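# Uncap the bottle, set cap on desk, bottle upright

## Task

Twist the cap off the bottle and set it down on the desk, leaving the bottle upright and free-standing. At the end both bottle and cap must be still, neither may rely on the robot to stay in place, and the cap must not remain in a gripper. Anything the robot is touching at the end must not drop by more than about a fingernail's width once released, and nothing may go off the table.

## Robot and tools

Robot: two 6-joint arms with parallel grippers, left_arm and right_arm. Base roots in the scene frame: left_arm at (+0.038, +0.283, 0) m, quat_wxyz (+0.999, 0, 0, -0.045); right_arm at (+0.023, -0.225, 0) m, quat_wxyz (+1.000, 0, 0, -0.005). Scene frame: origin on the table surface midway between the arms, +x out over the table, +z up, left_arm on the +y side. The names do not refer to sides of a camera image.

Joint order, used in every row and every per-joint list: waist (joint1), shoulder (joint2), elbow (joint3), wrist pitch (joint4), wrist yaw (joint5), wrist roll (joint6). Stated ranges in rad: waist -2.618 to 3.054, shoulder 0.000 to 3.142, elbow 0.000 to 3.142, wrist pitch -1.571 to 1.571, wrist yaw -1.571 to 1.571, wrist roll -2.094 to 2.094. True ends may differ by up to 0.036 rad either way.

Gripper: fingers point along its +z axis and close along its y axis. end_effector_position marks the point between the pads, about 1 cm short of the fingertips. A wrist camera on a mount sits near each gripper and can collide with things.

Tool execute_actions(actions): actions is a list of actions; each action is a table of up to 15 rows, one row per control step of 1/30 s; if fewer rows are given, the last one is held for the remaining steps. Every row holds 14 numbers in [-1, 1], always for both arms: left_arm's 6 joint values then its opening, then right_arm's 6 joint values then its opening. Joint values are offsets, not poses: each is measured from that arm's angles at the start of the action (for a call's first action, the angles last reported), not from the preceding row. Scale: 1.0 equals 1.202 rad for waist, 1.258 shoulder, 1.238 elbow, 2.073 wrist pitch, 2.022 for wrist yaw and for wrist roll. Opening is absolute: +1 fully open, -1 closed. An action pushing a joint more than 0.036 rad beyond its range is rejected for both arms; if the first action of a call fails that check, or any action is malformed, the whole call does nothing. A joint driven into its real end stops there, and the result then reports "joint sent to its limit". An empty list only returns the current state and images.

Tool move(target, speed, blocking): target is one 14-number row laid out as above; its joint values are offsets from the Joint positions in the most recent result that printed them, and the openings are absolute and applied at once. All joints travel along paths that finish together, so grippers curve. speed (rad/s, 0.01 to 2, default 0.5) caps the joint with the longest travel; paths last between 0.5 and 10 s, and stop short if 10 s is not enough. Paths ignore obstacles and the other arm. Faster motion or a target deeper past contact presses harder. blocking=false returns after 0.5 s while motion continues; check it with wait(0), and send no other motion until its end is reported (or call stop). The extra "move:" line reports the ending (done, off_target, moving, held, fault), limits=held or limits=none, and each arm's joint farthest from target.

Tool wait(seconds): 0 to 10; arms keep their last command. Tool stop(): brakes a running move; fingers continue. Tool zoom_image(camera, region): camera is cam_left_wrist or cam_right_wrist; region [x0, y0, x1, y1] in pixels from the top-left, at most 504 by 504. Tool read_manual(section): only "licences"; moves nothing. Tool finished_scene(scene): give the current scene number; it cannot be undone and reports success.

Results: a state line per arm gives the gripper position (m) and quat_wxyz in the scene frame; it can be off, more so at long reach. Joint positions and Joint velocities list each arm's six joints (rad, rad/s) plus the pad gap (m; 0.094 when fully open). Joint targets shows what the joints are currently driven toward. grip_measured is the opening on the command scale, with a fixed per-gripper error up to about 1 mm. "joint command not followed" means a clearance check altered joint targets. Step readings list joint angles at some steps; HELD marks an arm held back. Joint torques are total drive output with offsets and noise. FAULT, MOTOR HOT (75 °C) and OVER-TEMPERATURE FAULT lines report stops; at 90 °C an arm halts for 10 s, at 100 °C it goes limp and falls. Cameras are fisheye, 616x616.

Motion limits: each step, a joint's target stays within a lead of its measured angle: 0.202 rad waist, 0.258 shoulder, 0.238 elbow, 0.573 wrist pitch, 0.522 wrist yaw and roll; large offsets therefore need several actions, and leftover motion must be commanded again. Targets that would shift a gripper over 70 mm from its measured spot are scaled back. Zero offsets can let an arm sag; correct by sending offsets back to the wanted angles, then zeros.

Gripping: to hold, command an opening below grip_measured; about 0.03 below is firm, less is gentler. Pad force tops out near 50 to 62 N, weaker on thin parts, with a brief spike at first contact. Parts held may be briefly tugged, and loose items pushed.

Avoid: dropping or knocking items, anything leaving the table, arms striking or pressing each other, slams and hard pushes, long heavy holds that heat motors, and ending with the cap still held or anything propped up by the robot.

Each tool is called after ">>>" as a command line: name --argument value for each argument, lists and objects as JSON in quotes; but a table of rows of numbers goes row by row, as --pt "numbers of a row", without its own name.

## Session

>>> execute_actions --actions '[]'

Scene clock: 0.00 s.
left_arm: end_effector_position=(+0.5813, +0.1228, +0.2521) grip_measured=+1.000 end_effector_quat_wxyz=(+0.284, +0.376, +0.617, +0.631) | right_arm: end_effector_position=(+0.0692, +0.0332, +0.1306) grip_measured=+1.000 end_effector_quat_wxyz=(+0.002, +0.989, +0.052, +0.138)
Joint names: [waist, shoulder, elbow, wrist pitch, wrist yaw, wrist roll]
Joint positions: left_arm=[-0.495  2.144  1.612  0.415 -1.183  1.589  0.094] | right_arm=[ 1.587  1.51   1.231 -1.283  0.276 -1.671  0.094]
Joint velocities: left_arm=[-0.007  0.007 -0.012  0.022 -0.095 -0.007  0.   ] | right_arm=[-0.007 -0.012 -0.027 -0.007 -0.037 -0.022  0.   ]
Joint torques (N m, as the arm reports them, + toward a larger angle): no reading
Motor temperatures (°C, as the motors report them): left_arm=[19 19 20 21 19 18] | right_arm=[17 20 18 29 19 16]
Joint targets: left_arm=[-0.495 2.128 1.625 0.426 -1.186 1.579] | right_arm=[1.587 1.507 1.234 -1.291 0.273 -1.672]

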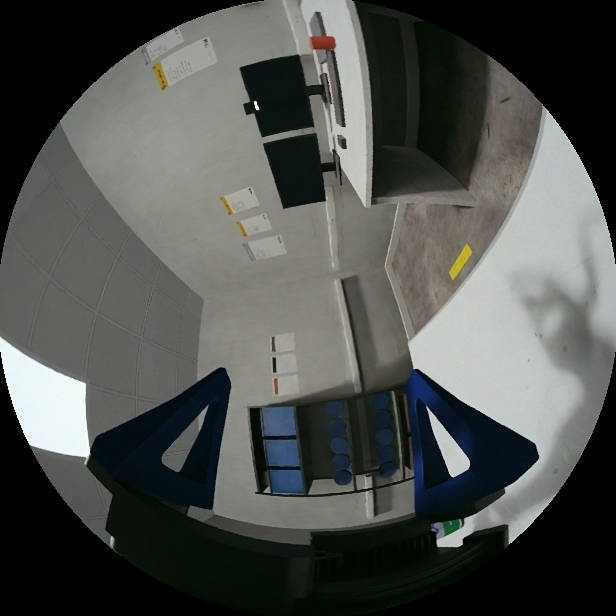

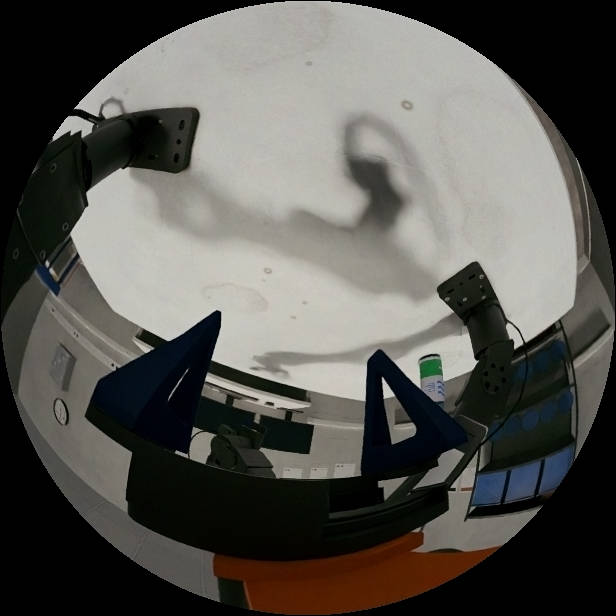

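>>> move --target '[0.33,-0.85,-0.39,-0.41,0.585,-0.786,1, -0.98,-0.33,-0.03,0.39,-0.136,0.826,1]' --speed 1.0

Scene clock: 7.53 s.
left_arm: end_effector_position=(+0.4036, +0.2140, +0.3321) grip_measured=+1.000 end_effector_quat_wxyz=(+0.558, +0.081, +0.824, -0.047) | right_arm: end_effector_position=(+0.3655, -0.0792, +0.3474) grip_measured=+1.000 end_effector_quat_wxyz=(+0.550, -0.168, +0.811, +0.106)
Joint names: [waist, shoulder, elbow, wrist pitch, wrist yaw, wrist roll]
Joint positions: left_arm=[-0.107  1.096  1.143 -0.428 -0.013  0.007  0.094] | right_arm=[ 0.414  1.114  1.215 -0.482  0.01  -0.011  0.094]
Joint velocities: left_arm=[ 0.007 -0.017 -0.027 -0.007 -0.022 -0.007  0.   ] | right_arm=[ 0.007 -0.007 -0.002  0.037 -0.007 -0.051  0.   ]
Joint torques (N m, as the arm reports them, + toward a larger angle): left_arm=[ 0.73 -4.66  6.49  1.49  0.1  -0.06] | right_arm=[-0.34 -4.84  5.5   1.72 -0.05  0.07]
Motor temperatures (°C, as the motors report them): left_arm=[19 21 21 22 19 18] | right_arm=[17 21 19 29 19 16]
Joint targets: left_arm=[-0.098 1.074 1.130 -0.435 -0.000 -0.001] | right_arm=[0.409 1.095 1.193 -0.474 0.001 -0.001]
move: off_target (left_arm, right_arm); limits=none; left_arm: farthest joint: the shoulder, 0.022 radians from its target (1.069 radians at the start); right_arm: farthest joint: the elbow, 0.021 radians from its target (0.037 radians at the start)

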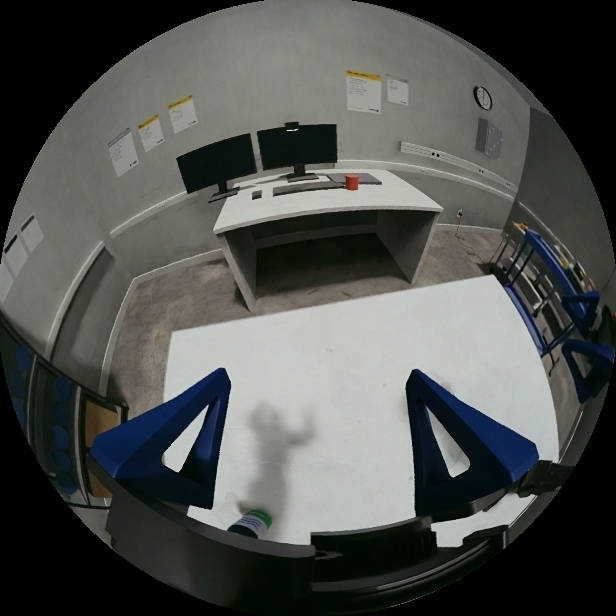

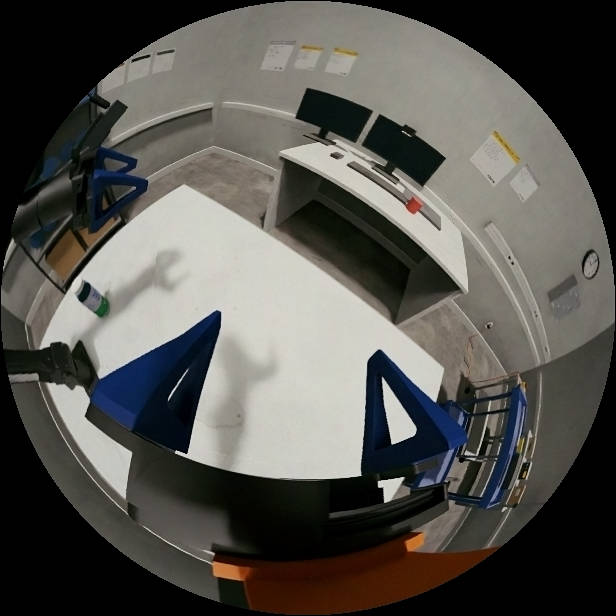

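>>> move --target '[0.42,-0.17,-0.04,-0.23,0,0,1, 0.655,0.475,-0.675,0.77,0,0,1]' --speed 1.0

Scene clock: 15.20 s.
left_arm: end_effector_position=(+0.3014, +0.3682, +0.2738) grip_measured=+1.000 end_effector_quat_wxyz=(+0.416, -0.135, +0.897, +0.070) | right_arm: end_effector_position=(+0.1815, +0.1643, +0.1109) grip_measured=+1.000 end_effector_quat_wxyz=(+0.529, -0.433, +0.641, +0.348)
Joint names: [waist, shoulder, elbow, wrist pitch, wrist yaw, wrist roll]
Joint positions: left_arm=[ 0.389  0.911  1.108 -0.898 -0.013  0.007  0.094] | right_arm=[ 1.196  1.7    0.396  1.106  0.011 -0.01   0.094]
Joint velocities: left_arm=[-0.002 -0.007 -0.007 -0.037 -0.007 -0.007  0.   ] | right_arm=[-0.007 -0.002 -0.012 -0.007  0.037 -0.037  0.   ]
Joint torques (N m, as the arm reports them, + toward a larger angle): left_arm=[ 0.79 -3.25  5.79  1.26  0.01  0.02] | right_arm=[ 0.33 -5.55  3.2   1.77  0.   -0.01]
Motor temperatures (°C, as the motors report them): left_arm=[19 20 21 23 19 18] | right_arm=[17 21 19 32 19 16]
Joint targets: left_arm=[0.398 0.883 1.093 -0.905 -0.013 0.007] | right_arm=[1.201 1.712 0.379 1.114 0.010 -0.011]
move: off_target (left_arm); limits=none; left_arm: farthest joint: the shoulder, 0.029 radians from its target (0.214 radians at the start); right_arm: farthest joint: the elbow, 0.017 radians from its target (0.836 radians at the start)

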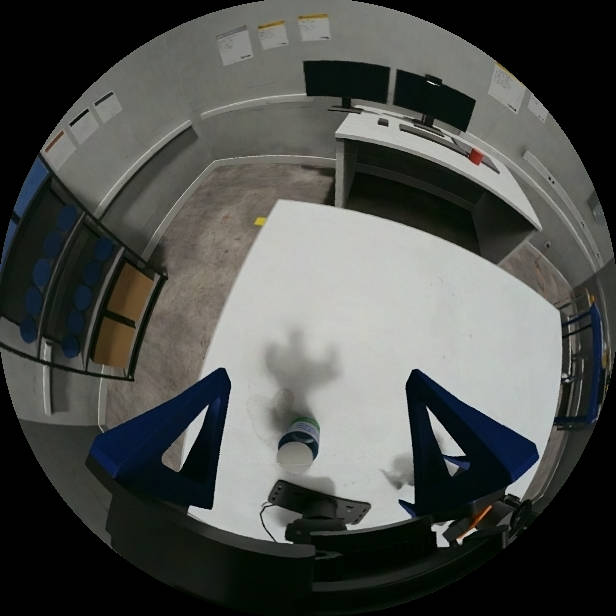

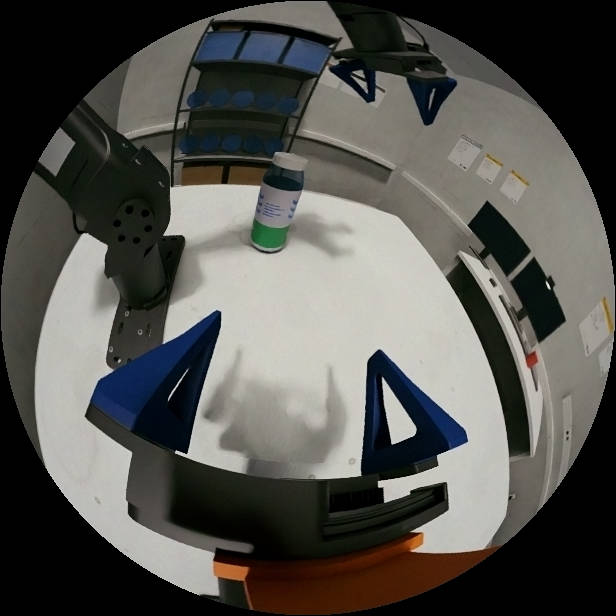

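>>> move --target '[0.007,-0.022,-0.012,0,0,0,1, 0.09,0.483,0.413,0.102,0,0,1]' --speed 0.6

Scene clock: 44.50 s.
left_arm: end_effector_position=(+0.3014, +0.3682, +0.2738) grip_measured=+1.000 end_effector_quat_wxyz=(+0.416, -0.135, +0.897, +0.070) | right_arm: end_effector_position=(+0.1732, +0.2925, +0.0560) grip_measured=+1.000 end_effector_quat_wxyz=(+0.538, -0.448, +0.595, +0.396)
Joint names: [waist, shoulder, elbow, wrist pitch, wrist yaw, wrist roll]
Joint positions: left_arm=[ 0.389  0.911  1.108 -0.898 -0.013  0.007  0.094] | right_arm=[ 1.3    2.297  0.878  1.31   0.011 -0.01   0.094]
Joint velocities: left_arm=[ 0.007  0.012 -0.002 -0.007 -0.022 -0.066  0.   ] | right_arm=[ 0.002  0.002  0.012 -0.037 -0.051 -0.081  0.   ]
Joint torques (N m, as the arm reports them, + toward a larger angle): left_arm=[ 0.71 -3.15  5.83  1.32  0.01 -0.01] | right_arm=[ 0.37 -9.97  6.09  1.77  0.02 -0.01]
Motor temperatures (°C, as the motors report them): left_arm=[19 20 21 24 19 18] | right_arm=[17 22 19 36 19 16]
Joint targets: left_arm=[0.398 0.883 1.093 -0.898 -0.013 0.007] | right_arm=[1.305 2.308 0.908 1.318 0.011 -0.010]
move: off_target (left_arm, right_arm); limits=none; left_arm: farthest joint: the shoulder, 0.027 radians from its target (0.027 radians at the start); right_arm: farthest joint: the elbow, 0.029 radians from its target (0.511 radians at the start)

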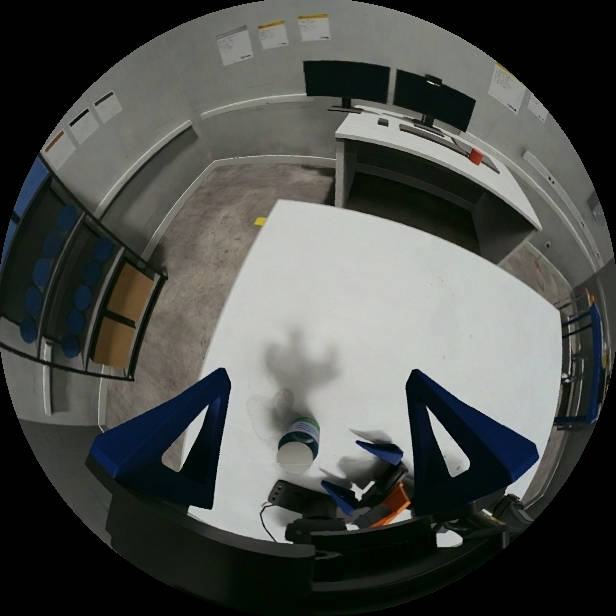

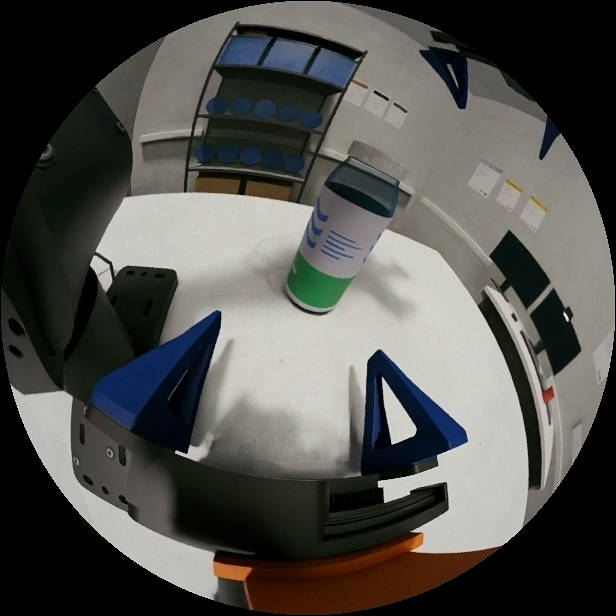

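>>> move --target '[0.007,-0.022,-0.012,0,0,0,1, -0.03,0.138,0.321,-0.098,0,0,1]' --speed 0.4

Scene clock: 54.97 s.
left_arm: end_effector_position=(+0.3014, +0.3682, +0.2738) grip_measured=+1.000 end_effector_quat_wxyz=(+0.416, -0.135, +0.897, +0.070) | right_arm: end_effector_position=(+0.2119, +0.3607, +0.0608) grip_measured=+1.000 end_effector_quat_wxyz=(+0.554, -0.432, +0.592, +0.395)
Joint names: [waist, shoulder, elbow, wrist pitch, wrist yaw, wrist roll]
Joint positions: left_arm=[ 0.389  0.911  1.108 -0.898 -0.013  0.007  0.094] | right_arm=[ 1.27   2.451  1.247  1.129  0.011 -0.01   0.094]
Joint velocities: left_arm=[-0.017 -0.012 -0.002  0.007 -0.095 -0.007  0.   ] | right_arm=[ 0.002 -0.002  0.017 -0.037 -0.022  0.022  0.   ]
Joint torques (N m, as the arm reports them, + toward a larger angle): left_arm=[ 0.74 -3.22  5.86  1.32 -0.01 -0.01] | right_arm=[ -0.41 -11.5    7.07   1.52   0.02   0.  ]
Motor temperatures (°C, as the motors report them): left_arm=[19 20 21 24 19 18] | right_arm=[17 24 19 37 19 16]
Joint targets: left_arm=[0.398 0.883 1.093 -0.898 -0.013 0.007] | right_arm=[1.264 2.470 1.275 1.107 0.011 -0.010]
move: off_target (left_arm, right_arm); limits=none; left_arm: farthest joint: the shoulder, 0.027 radians from its target (0.027 radians at the start); right_arm: farthest joint: the elbow, 0.028 radians from its target (0.398 radians at the start)

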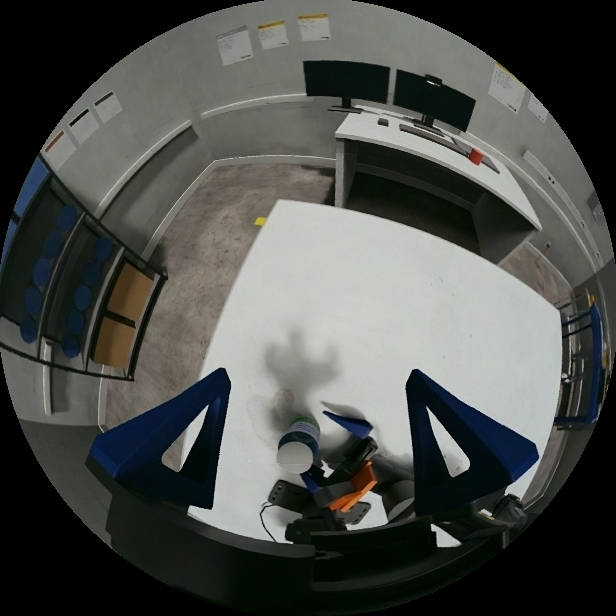

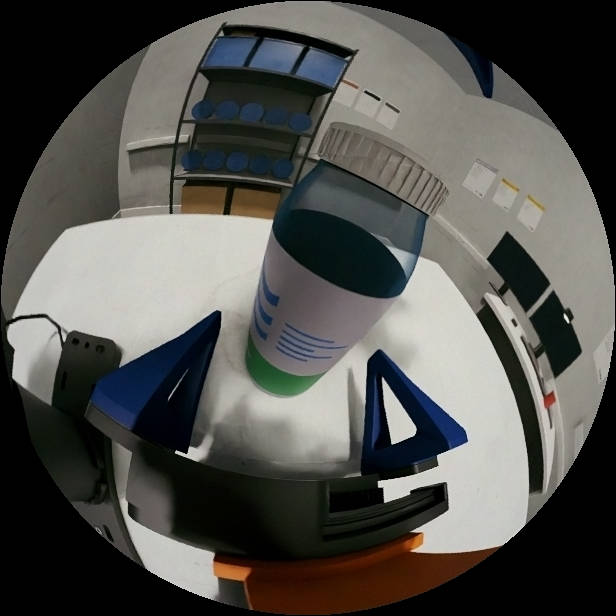

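>>> move --target '[0.007,-0.022,-0.012,0,0,0,1, 0,0.077,0.113,0.010,0,0,1]' --speed 0.2

>>> move --target '[0.007,-0.022,-0.012,0,0,0,1, 0,0.014,0.022,0.003,0,0,0.0]'

Scene clock: 66.50 s.
left_arm: end_effector_position=(+0.3014, +0.3682, +0.2738) grip_measured=+1.000 end_effector_quat_wxyz=(+0.416, -0.135, +0.897, +0.070) | right_arm: end_effector_position=(+0.2179, +0.3793, +0.0593) grip_measured=+1.000 end_effector_quat_wxyz=(+0.566, -0.423, +0.580, +0.404)
Joint names: [waist, shoulder, elbow, wrist pitch, wrist yaw, wrist roll]
Joint positions: left_arm=[ 0.389  0.911  1.108 -0.898 -0.013  0.007  0.094] | right_arm=[ 1.27   2.531  1.357  1.142  0.011 -0.01   0.094]
Joint velocities: left_arm=[-0.007 -0.002  0.012  0.022  0.022 -0.022  0.   ] | right_arm=[-0.012  0.007 -0.017 -0.066  0.007  0.081  0.   ]
Joint torques (N m, as the arm reports them, + toward a larger angle): left_arm=[ 0.72 -3.19  5.86  1.32  0.02  0.02] | right_arm=[ -0.02 -12.21   7.35   1.77   0.02   0.  ]
Motor temperatures (°C, as the motors report them): left_arm=[19 19 21 24 19 18] | right_arm=[17 25 20 37 19 16]
Joint targets: left_arm=[0.398 0.883 1.093 -0.898 -0.013 0.007] | right_arm=[1.270 2.548 1.387 1.150 0.011 -0.010]
move: off_target (left_arm, right_arm); limits=none; left_arm: farthest joint: the shoulder, 0.027 radians from its target (0.027 radians at the start); right_arm: farthest joint: the elbow, 0.030 radians from its target (0.140 radians at the start)

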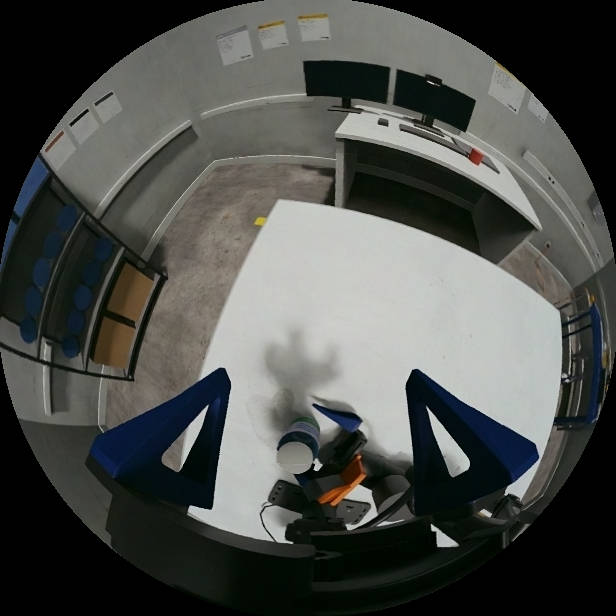

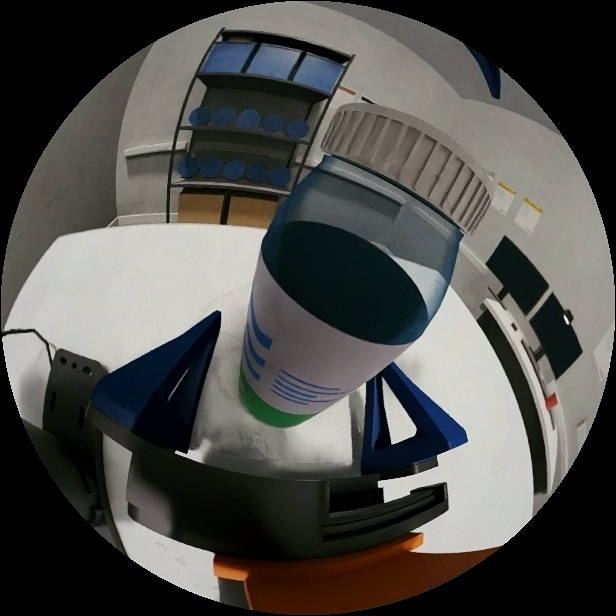

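Scene clock: 67.20 s.
left_arm: end_effector_position=(+0.3014, +0.3682, +0.2738) grip_measured=+1.000 end_effector_quat_wxyz=(+0.416, -0.135, +0.897, +0.070) | right_arm: end_effector_position=(+0.2179, +0.3793, +0.0593) grip_measured=+0.079 end_effector_quat_wxyz=(+0.567, -0.423, +0.580, +0.404)
Joint names: [waist, shoulder, elbow, wrist pitch, wrist yaw, wrist roll]
Joint positions: left_arm=[ 0.389  0.911  1.108 -0.898 -0.013  0.007  0.094] | right_arm=[ 1.27   2.531  1.357  1.142  0.011 -0.01   0.051]
Joint velocities: left_arm=[-0.027 -0.017 -0.022 -0.051  0.022  0.037  0.   ] | right_arm=[ 0.002 -0.022 -0.012 -0.007 -0.022 -0.037 -0.   ]
Joint torques (N m, as the arm reports them, + toward a larger angle): left_arm=[ 0.74 -3.24  5.87  1.31  0.   -0.01] | right_arm=[  0.   -12.19   7.18   1.76   0.    -0.01]
Motor temperatures (°C, as the motors report them): left_arm=[19 19 21 24 19 18] | right_arm=[17 26 20 37 19 16]
Joint targets: left_arm=[0.398 0.883 1.093 -0.898 -0.013 0.007] | right_arm=[1.270 2.549 1.385 1.148 0.011 -0.010]
move: off_target (left_arm, right_arm); limits=none; left_arm: farthest joint: the shoulder, 0.027 radians from its target (0.027 radians at the start); right_arm: farthest joint: the elbow, 0.027 radians from its target (0.027 radians at the start)

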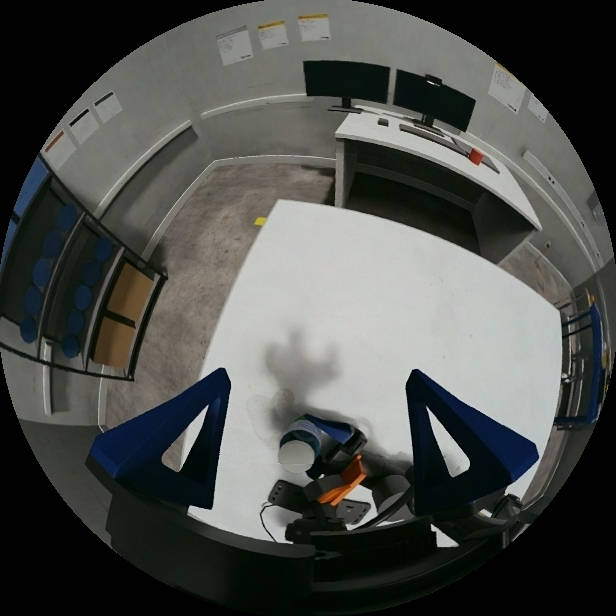

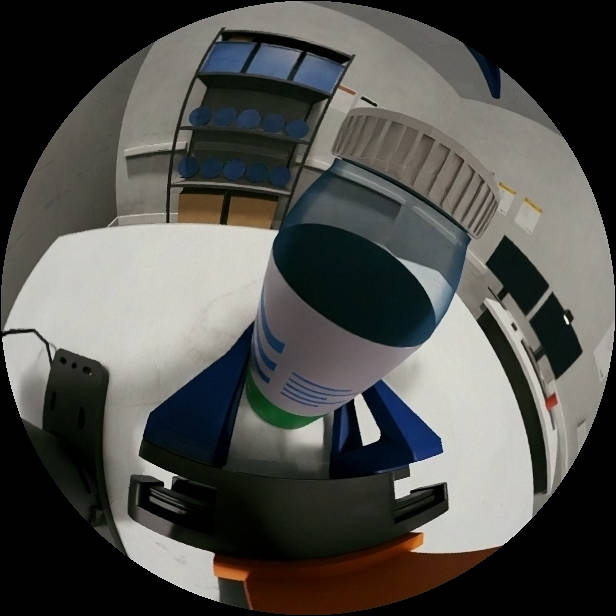

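>>> move --target '[0.007,-0.022,-0.012,0,0,0,1, 0,-0.055,0.022,-0.03,0,0,0.04]' --speed 0.2

>>> move --target '[0.007,-0.022,-0.012,0,0,0,1, -0.553,-0.015,0.022,-0.008,0,0,0.04]' --speed 0.5

Scene clock: 75.33 s.
left_arm: end_effector_position=(+0.3014, +0.3682, +0.2738) grip_measured=+1.000 end_effector_quat_wxyz=(+0.416, -0.135, +0.897, +0.070) | right_arm: end_effector_position=(+0.2186, +0.3815, +0.0816) grip_measured=+0.079 end_effector_quat_wxyz=(+0.569, -0.421, +0.578, +0.406)
Joint names: [waist, shoulder, elbow, wrist pitch, wrist yaw, wrist roll]
Joint positions: left_arm=[ 0.389  0.911  1.108 -0.898 -0.013  0.007  0.094] | right_arm=[ 1.27   2.477  1.357  1.098  0.011 -0.01   0.051]
Joint velocities: left_arm=[ 0.002 -0.007  0.002 -0.022  0.022 -0.037  0.   ] | right_arm=[-0.007 -0.002 -0.017 -0.037 -0.051 -0.007  0.   ]
Joint torques (N m, as the arm reports them, + toward a larger angle): left_arm=[ 0.73 -3.2   5.9   1.32  0.01 -0.01] | right_arm=[ -0.01 -14.46   7.43   1.55   0.02   0.  ]
Motor temperatures (°C, as the motors report them): left_arm=[19 19 21 24 19 18] | right_arm=[17 27 20 38 19 16]
Joint targets: left_arm=[0.398 0.883 1.093 -0.898 -0.013 0.007] | right_arm=[1.270 2.462 1.385 1.080 0.011 -0.010]
move: off_target (left_arm, right_arm); limits=none; left_arm: farthest joint: the shoulder, 0.027 radians from its target (0.027 radians at the start); right_arm: farthest joint: the elbow, 0.027 radians from its target (0.027 radians at the start)

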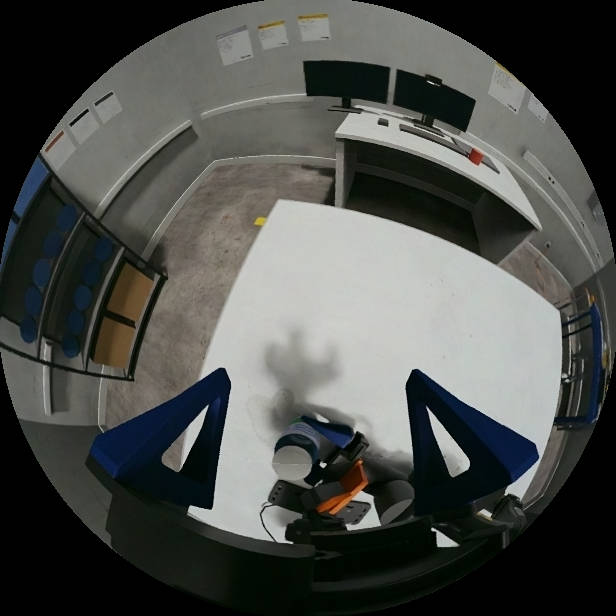

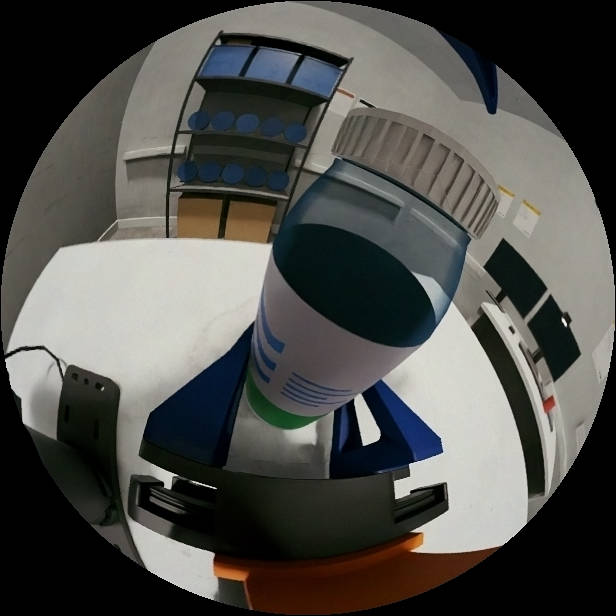

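Scene clock: 77.30 s.
left_arm: end_effector_position=(+0.3014, +0.3682, +0.2738) grip_measured=+1.000 end_effector_quat_wxyz=(+0.416, -0.135, +0.897, +0.070) | right_arm: end_effector_position=(+0.5532, +0.1288, +0.0816) grip_measured=+0.079 end_effector_quat_wxyz=(+0.671, -0.207, +0.684, +0.195)
Joint names: [waist, shoulder, elbow, wrist pitch, wrist yaw, wrist roll]
Joint positions: left_arm=[ 0.389  0.911  1.108 -0.898 -0.013  0.007  0.094] | right_arm=[ 0.6    2.477  1.357  1.098  0.014 -0.01   0.051]
Joint velocities: left_arm=[ 0.012 -0.002  0.002  0.007 -0.051  0.037  0.   ] | right_arm=[-0.007 -0.002  0.007  0.066 -0.022  0.007  0.   ]
Joint torques (N m, as the arm reports them, + toward a larger angle): left_arm=[ 0.77 -3.22  5.76  1.31  0.   -0.01] | right_arm=[  0.26 -14.75   7.45   1.55   0.01  -0.01]
Motor temperatures (°C, as the motors report them): left_arm=[19 19 21 24 19 18] | right_arm=[17 27 20 38 19 16]
Joint targets: left_arm=[0.398 0.883 1.093 -0.898 -0.013 0.007] | right_arm=[0.605 2.458 1.385 1.081 0.011 -0.010]
move: off_target (left_arm, right_arm); limits=none; left_arm: farthest joint: the shoulder, 0.027 radians from its target (0.027 radians at the start); right_arm: farthest joint: the elbow, 0.027 radians from its target (0.027 radians at the start)

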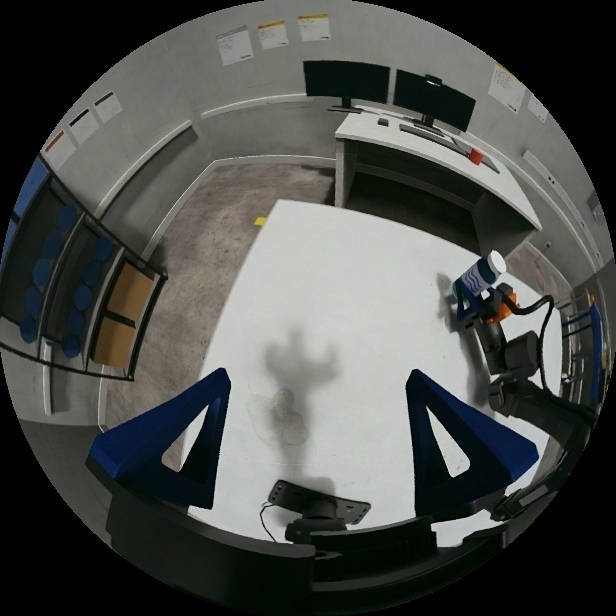

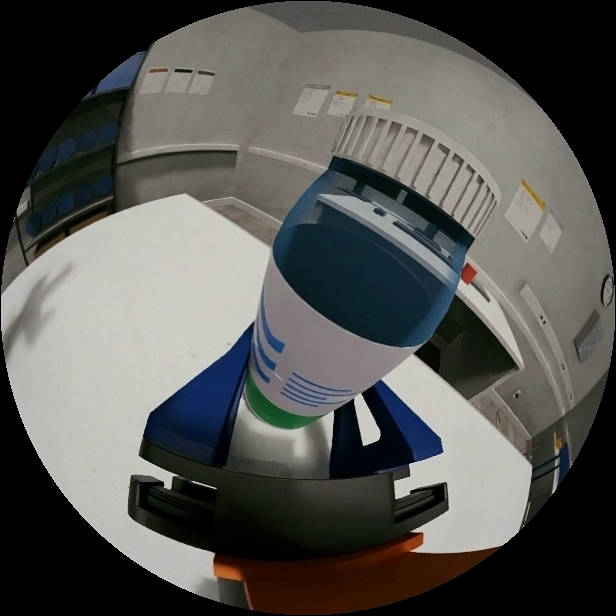

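>>> move --target '[-0.16,0.64,-0.585,0.975,0,0,1, 0,0.059,0.022,0.025,0,0,0.04]' --speed 1.0

>>> move --target '[0,0,0,0,0,0,1, 0,0.01,0.022,0.003,0,0,1]'

Scene clock: 87.03 s.
left_arm: end_effector_position=(+0.4552, +0.3352, +0.1065) grip_measured=+1.000 end_effector_quat_wxyz=(+0.626, -0.046, +0.777, +0.043) | right_arm: end_effector_position=(+0.5575, +0.1317, +0.0702) grip_measured=+0.079 end_effector_quat_wxyz=(+0.678, -0.205, +0.678, +0.197)
Joint names: [waist, shoulder, elbow, wrist pitch, wrist yaw, wrist roll]
Joint positions: left_arm=[ 0.206  1.706  0.399  1.094 -0.013  0.007  0.094] | right_arm=[ 0.6    2.537  1.396  1.138  0.014 -0.01   0.051]
Joint velocities: left_arm=[-0.002  0.002  0.007 -0.037 -0.051 -0.037  0.   ] | right_arm=[ 0.007  0.007 -0.002 -0.081  0.037 -0.022 -0.   ]
Joint torques (N m, as the arm reports them, + toward a larger angle): left_arm=[-0.59 -5.09  3.73  1.82  0.01 -0.02] | right_arm=[  0.01 -12.59   4.44   1.81   0.02  -0.01]
Motor temperatures (°C, as the motors report them): left_arm=[19 19 21 25 19 18] | right_arm=[17 28 20 38 19 16]
Joint targets: left_arm=[0.197 1.716 0.384 1.123 -0.013 0.007] | right_arm=[0.600 2.551 1.385 1.150 0.014 -0.010]
move: off_target (left_arm); limits=none; left_arm: farthest joint: the wrist pitch, 0.029 radians from its target (2.021 radians at the start); right_arm: farthest joint: the shoulder, 0.015 radians from its target (0.099 radians at the start)

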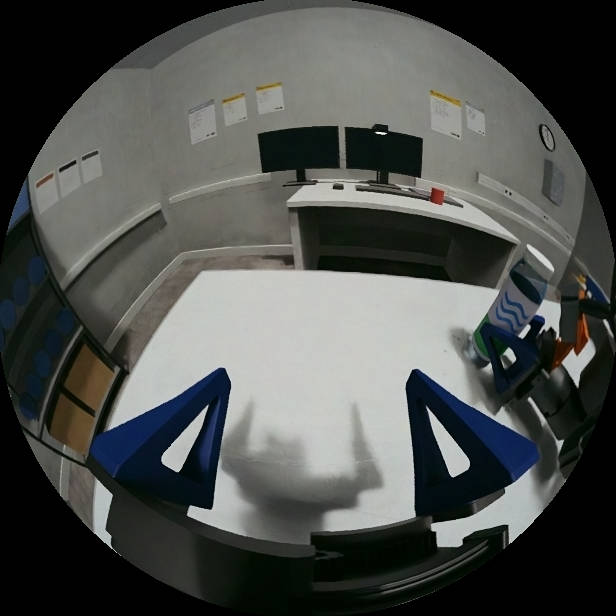

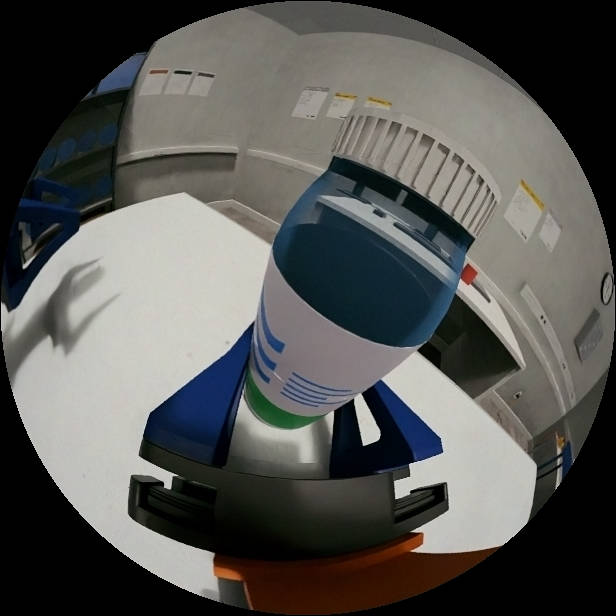

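Scene clock: 87.73 s.
left_arm: end_effector_position=(+0.4552, +0.3352, +0.1065) grip_measured=+1.000 end_effector_quat_wxyz=(+0.626, -0.046, +0.777, +0.043) | right_arm: end_effector_position=(+0.5575, +0.1317, +0.0703) grip_measured=+1.000 end_effector_quat_wxyz=(+0.678, -0.205, +0.678, +0.197)
Joint names: [waist, shoulder, elbow, wrist pitch, wrist yaw, wrist roll]
Joint positions: left_arm=[ 0.206  1.706  0.399  1.094 -0.013  0.007  0.094] | right_arm=[ 0.6    2.537  1.396  1.138  0.014 -0.01   0.094]
Joint velocities: left_arm=[ 0.042  0.002  0.017  0.007 -0.037 -0.022  0.   ] | right_arm=[ 0.002 -0.017  0.007  0.037  0.007  0.022  0.   ]
Joint torques (N m, as the arm reports them, + toward a larger angle): left_arm=[ 0.06 -5.8   4.87  1.59 -0.01  0.01] | right_arm=[ -0.01 -12.7    7.31   1.75   0.01  -0.01]
Motor temperatures (°C, as the motors report them): left_arm=[19 19 21 25 19 18] | right_arm=[17 28 20 38 19 16]
Joint targets: left_arm=[0.206 1.706 0.399 1.094 -0.013 0.007] | right_arm=[0.600 2.549 1.423 1.144 0.014 -0.010]
move: off_target (right_arm); limits=none; left_arm: farthest joint: the waist, 0.000 radians from its target (0.000 radians at the start); right_arm: farthest joint: the elbow, 0.028 radians from its target (0.028 radians at the start)

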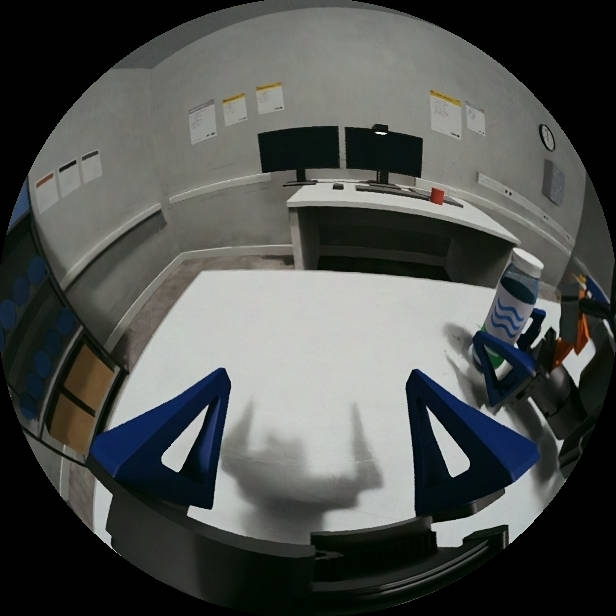

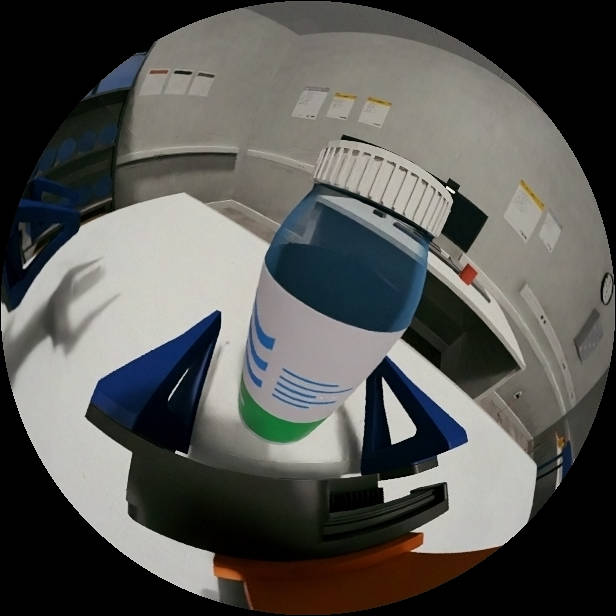

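>>> move --target '[0,0,0,0,0,0,1, 0,-0.33,-0.34,0,0,0,1]' --speed 0.6

>>> move --target '[-0.335,0,0,0,0,0,1, -0.3,-0.68,0.22,-1,0,0,1]' --speed 1.2

Scene clock: 100.00 s.
left_arm: end_effector_position=(+0.4552, +0.3352, +0.1065) grip_measured=+1.000 end_effector_quat_wxyz=(+0.626, -0.046, +0.777, +0.043) | right_arm: end_effector_position=(+0.4953, +0.0899, +0.1447) grip_measured=+1.000 end_effector_quat_wxyz=(+0.680, -0.205, +0.676, +0.198)
Joint names: [waist, shoulder, elbow, wrist pitch, wrist yaw, wrist roll]
Joint positions: left_arm=[ 0.206  1.706  0.399  1.094 -0.013  0.007  0.094] | right_arm=[ 0.6    2.137  0.999  1.14   0.014 -0.01   0.094]
Joint velocities: left_arm=[-0.012  0.002 -0.002 -0.066  0.095 -0.007  0.   ] | right_arm=[-0.002 -0.012  0.007 -0.037 -0.095 -0.066  0.   ]
Joint torques (N m, as the arm reports them, + toward a larger angle): left_arm=[ 0.09 -5.87  4.79  1.59  0.01  0.02] | right_arm=[  0.02 -12.08   3.48   1.66   0.02  -0.01]
Motor temperatures (°C, as the motors report them): left_arm=[19 20 21 26 19 18] | right_arm=[17 29 21 39 19 16]
Joint targets: left_arm=[0.206 1.706 0.399 1.094 -0.013 0.007] | right_arm=[0.600 2.121 0.975 1.138 0.014 -0.010]
move: off_target (right_arm); limits=none; left_arm: farthest joint: the waist, 0.000 radians from its target (0.000 radians at the start); right_arm: farthest joint: the elbow, 0.024 radians from its target (0.420 radians at the start)

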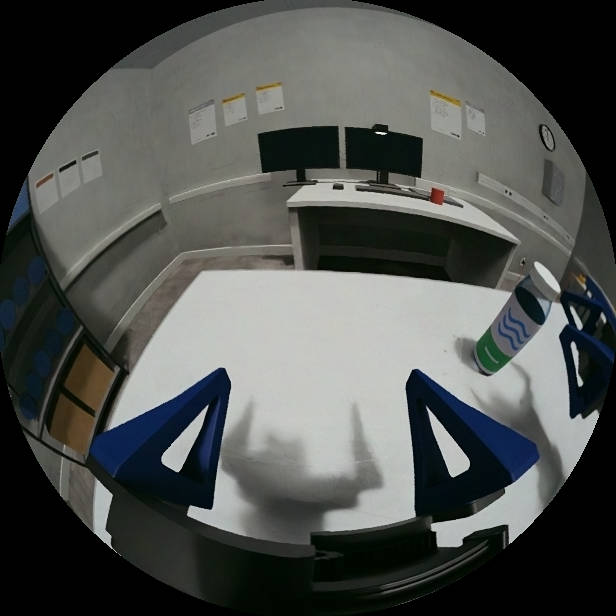

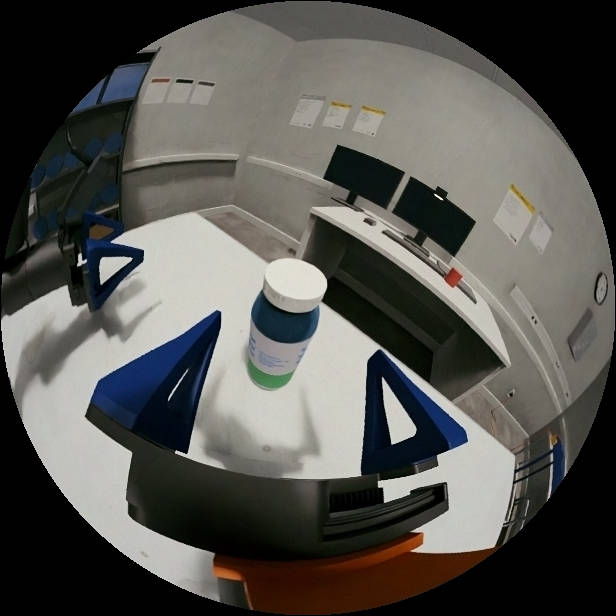

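Scene clock: 102.70 s.
left_arm: end_effector_position=(+0.4430, +0.1707, +0.1065) grip_measured=+1.000 end_effector_quat_wxyz=(+0.623, +0.107, +0.771, -0.080) | right_arm: end_effector_position=(+0.3514, -0.1471, +0.2155) grip_measured=+1.000 end_effector_quat_wxyz=(+0.296, -0.116, +0.948, +0.027)
Joint names: [waist, shoulder, elbow, wrist pitch, wrist yaw, wrist roll]
Joint positions: left_arm=[-0.189  1.706  0.399  1.094 -0.013  0.007  0.094] | right_arm=[ 0.247  1.296  1.244 -0.915  0.014 -0.01   0.094]
Joint velocities: left_arm=[ 0.007  0.007 -0.007  0.051 -0.037 -0.007  0.   ] | right_arm=[ 0.012 -0.007 -0.007 -0.037  0.007 -0.081  0.   ]
Joint torques (N m, as the arm reports them, + toward a larger angle): left_arm=[-0.51 -5.79  4.84  1.59 -0.01  0.  ] | right_arm=[-0.44 -5.82  8.83  0.96  0.02  0.01]
Motor temperatures (°C, as the motors report them): left_arm=[19 20 21 26 19 18] | right_arm=[17 28 21 38 19 16]
Joint targets: left_arm=[-0.197 1.706 0.399 1.094 -0.013 0.007] | right_arm=[0.240 1.281 1.271 -0.933 0.014 -0.010]
move: off_target (right_arm); limits=none; left_arm: farthest joint: the waist, 0.007 radians from its target (0.402 radians at the start); right_arm: farthest joint: the elbow, 0.027 radians from its target (0.273 radians at the start)

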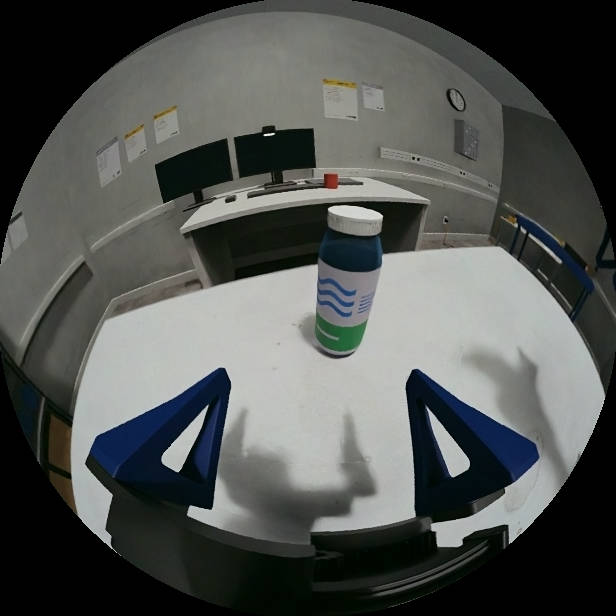

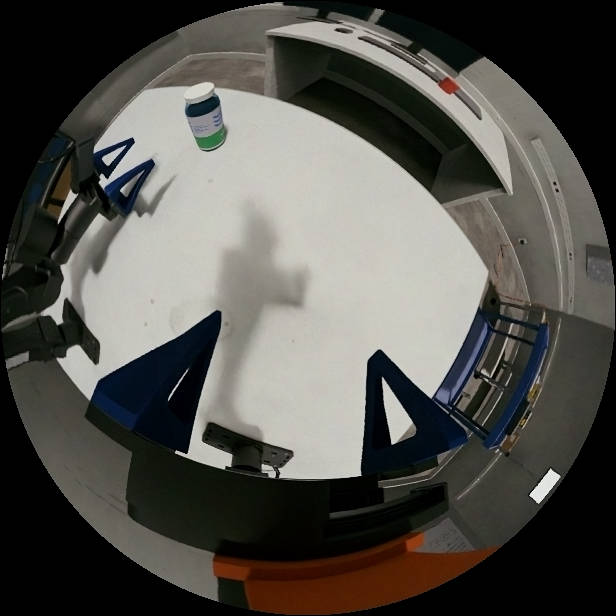

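>>> move --target '[-0.045,0.55,0.411,0.2,0,0,1, 0,-0.012,0.022,-0.3,0,0,0.4]' --speed 0.5

Scene clock: 115.80 s.
left_arm: end_effector_position=(+0.5453, +0.1160, +0.0471) grip_measured=+1.000 end_effector_quat_wxyz=(+0.685, +0.114, +0.712, -0.106) | right_arm: end_effector_position=(+0.2132, -0.1806, +0.1716) grip_measured=+0.402 end_effector_quat_wxyz=(-0.001, -0.124, +0.992, -0.007)
Joint names: [waist, shoulder, elbow, wrist pitch, wrist yaw, wrist roll]
Joint positions: left_arm=[-0.235  2.392  0.872  1.48  -0.013  0.006  0.094] | right_arm=[ 0.247  1.296  1.244 -1.523  0.014 -0.01   0.066]
Joint velocities: left_arm=[-0.017  0.002 -0.022 -0.007 -0.022 -0.007  0.   ] | right_arm=[-0.007 -0.012 -0.012  0.022 -0.051 -0.037 -0.001]
Joint torques (N m, as the arm reports them, + toward a larger angle): left_arm=[-0.55 -9.47  6.3   1.85  0.    0.02] | right_arm=[ 0.02 -4.91  7.84  0.09  0.03  0.  ]
Motor temperatures (°C, as the motors report them): left_arm=[19 20 21 26 19 18] | right_arm=[17 25 22 36 19 16]
Joint targets: left_arm=[-0.244 2.398 0.908 1.508 -0.013 0.007] | right_arm=[0.247 1.281 1.272 -1.537 0.014 -0.010]
move: off_target (left_arm, right_arm); limits=none; left_arm: farthest joint: the elbow, 0.036 radians from its target (0.509 radians at the start); right_arm: farthest joint: the elbow, 0.027 radians from its target (0.027 radians at the start)

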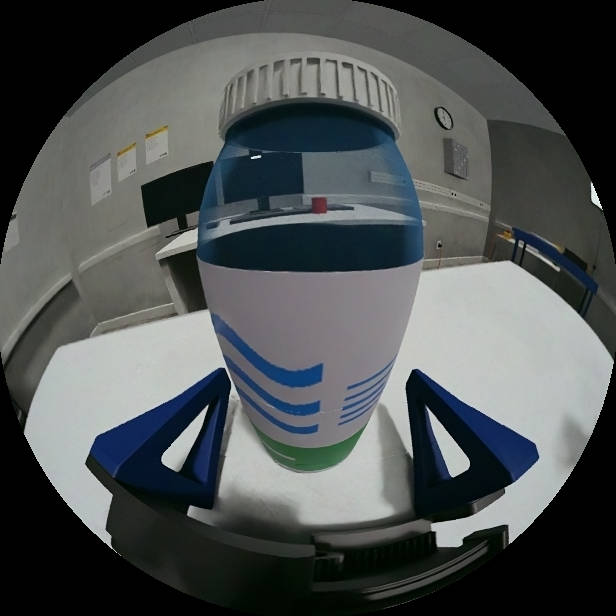

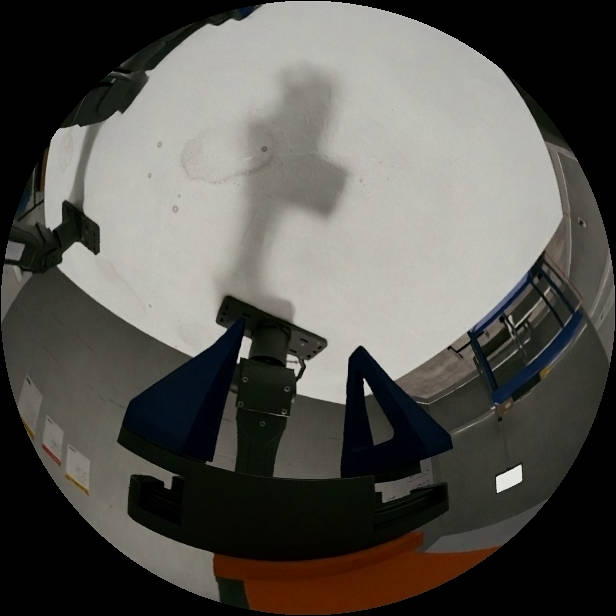

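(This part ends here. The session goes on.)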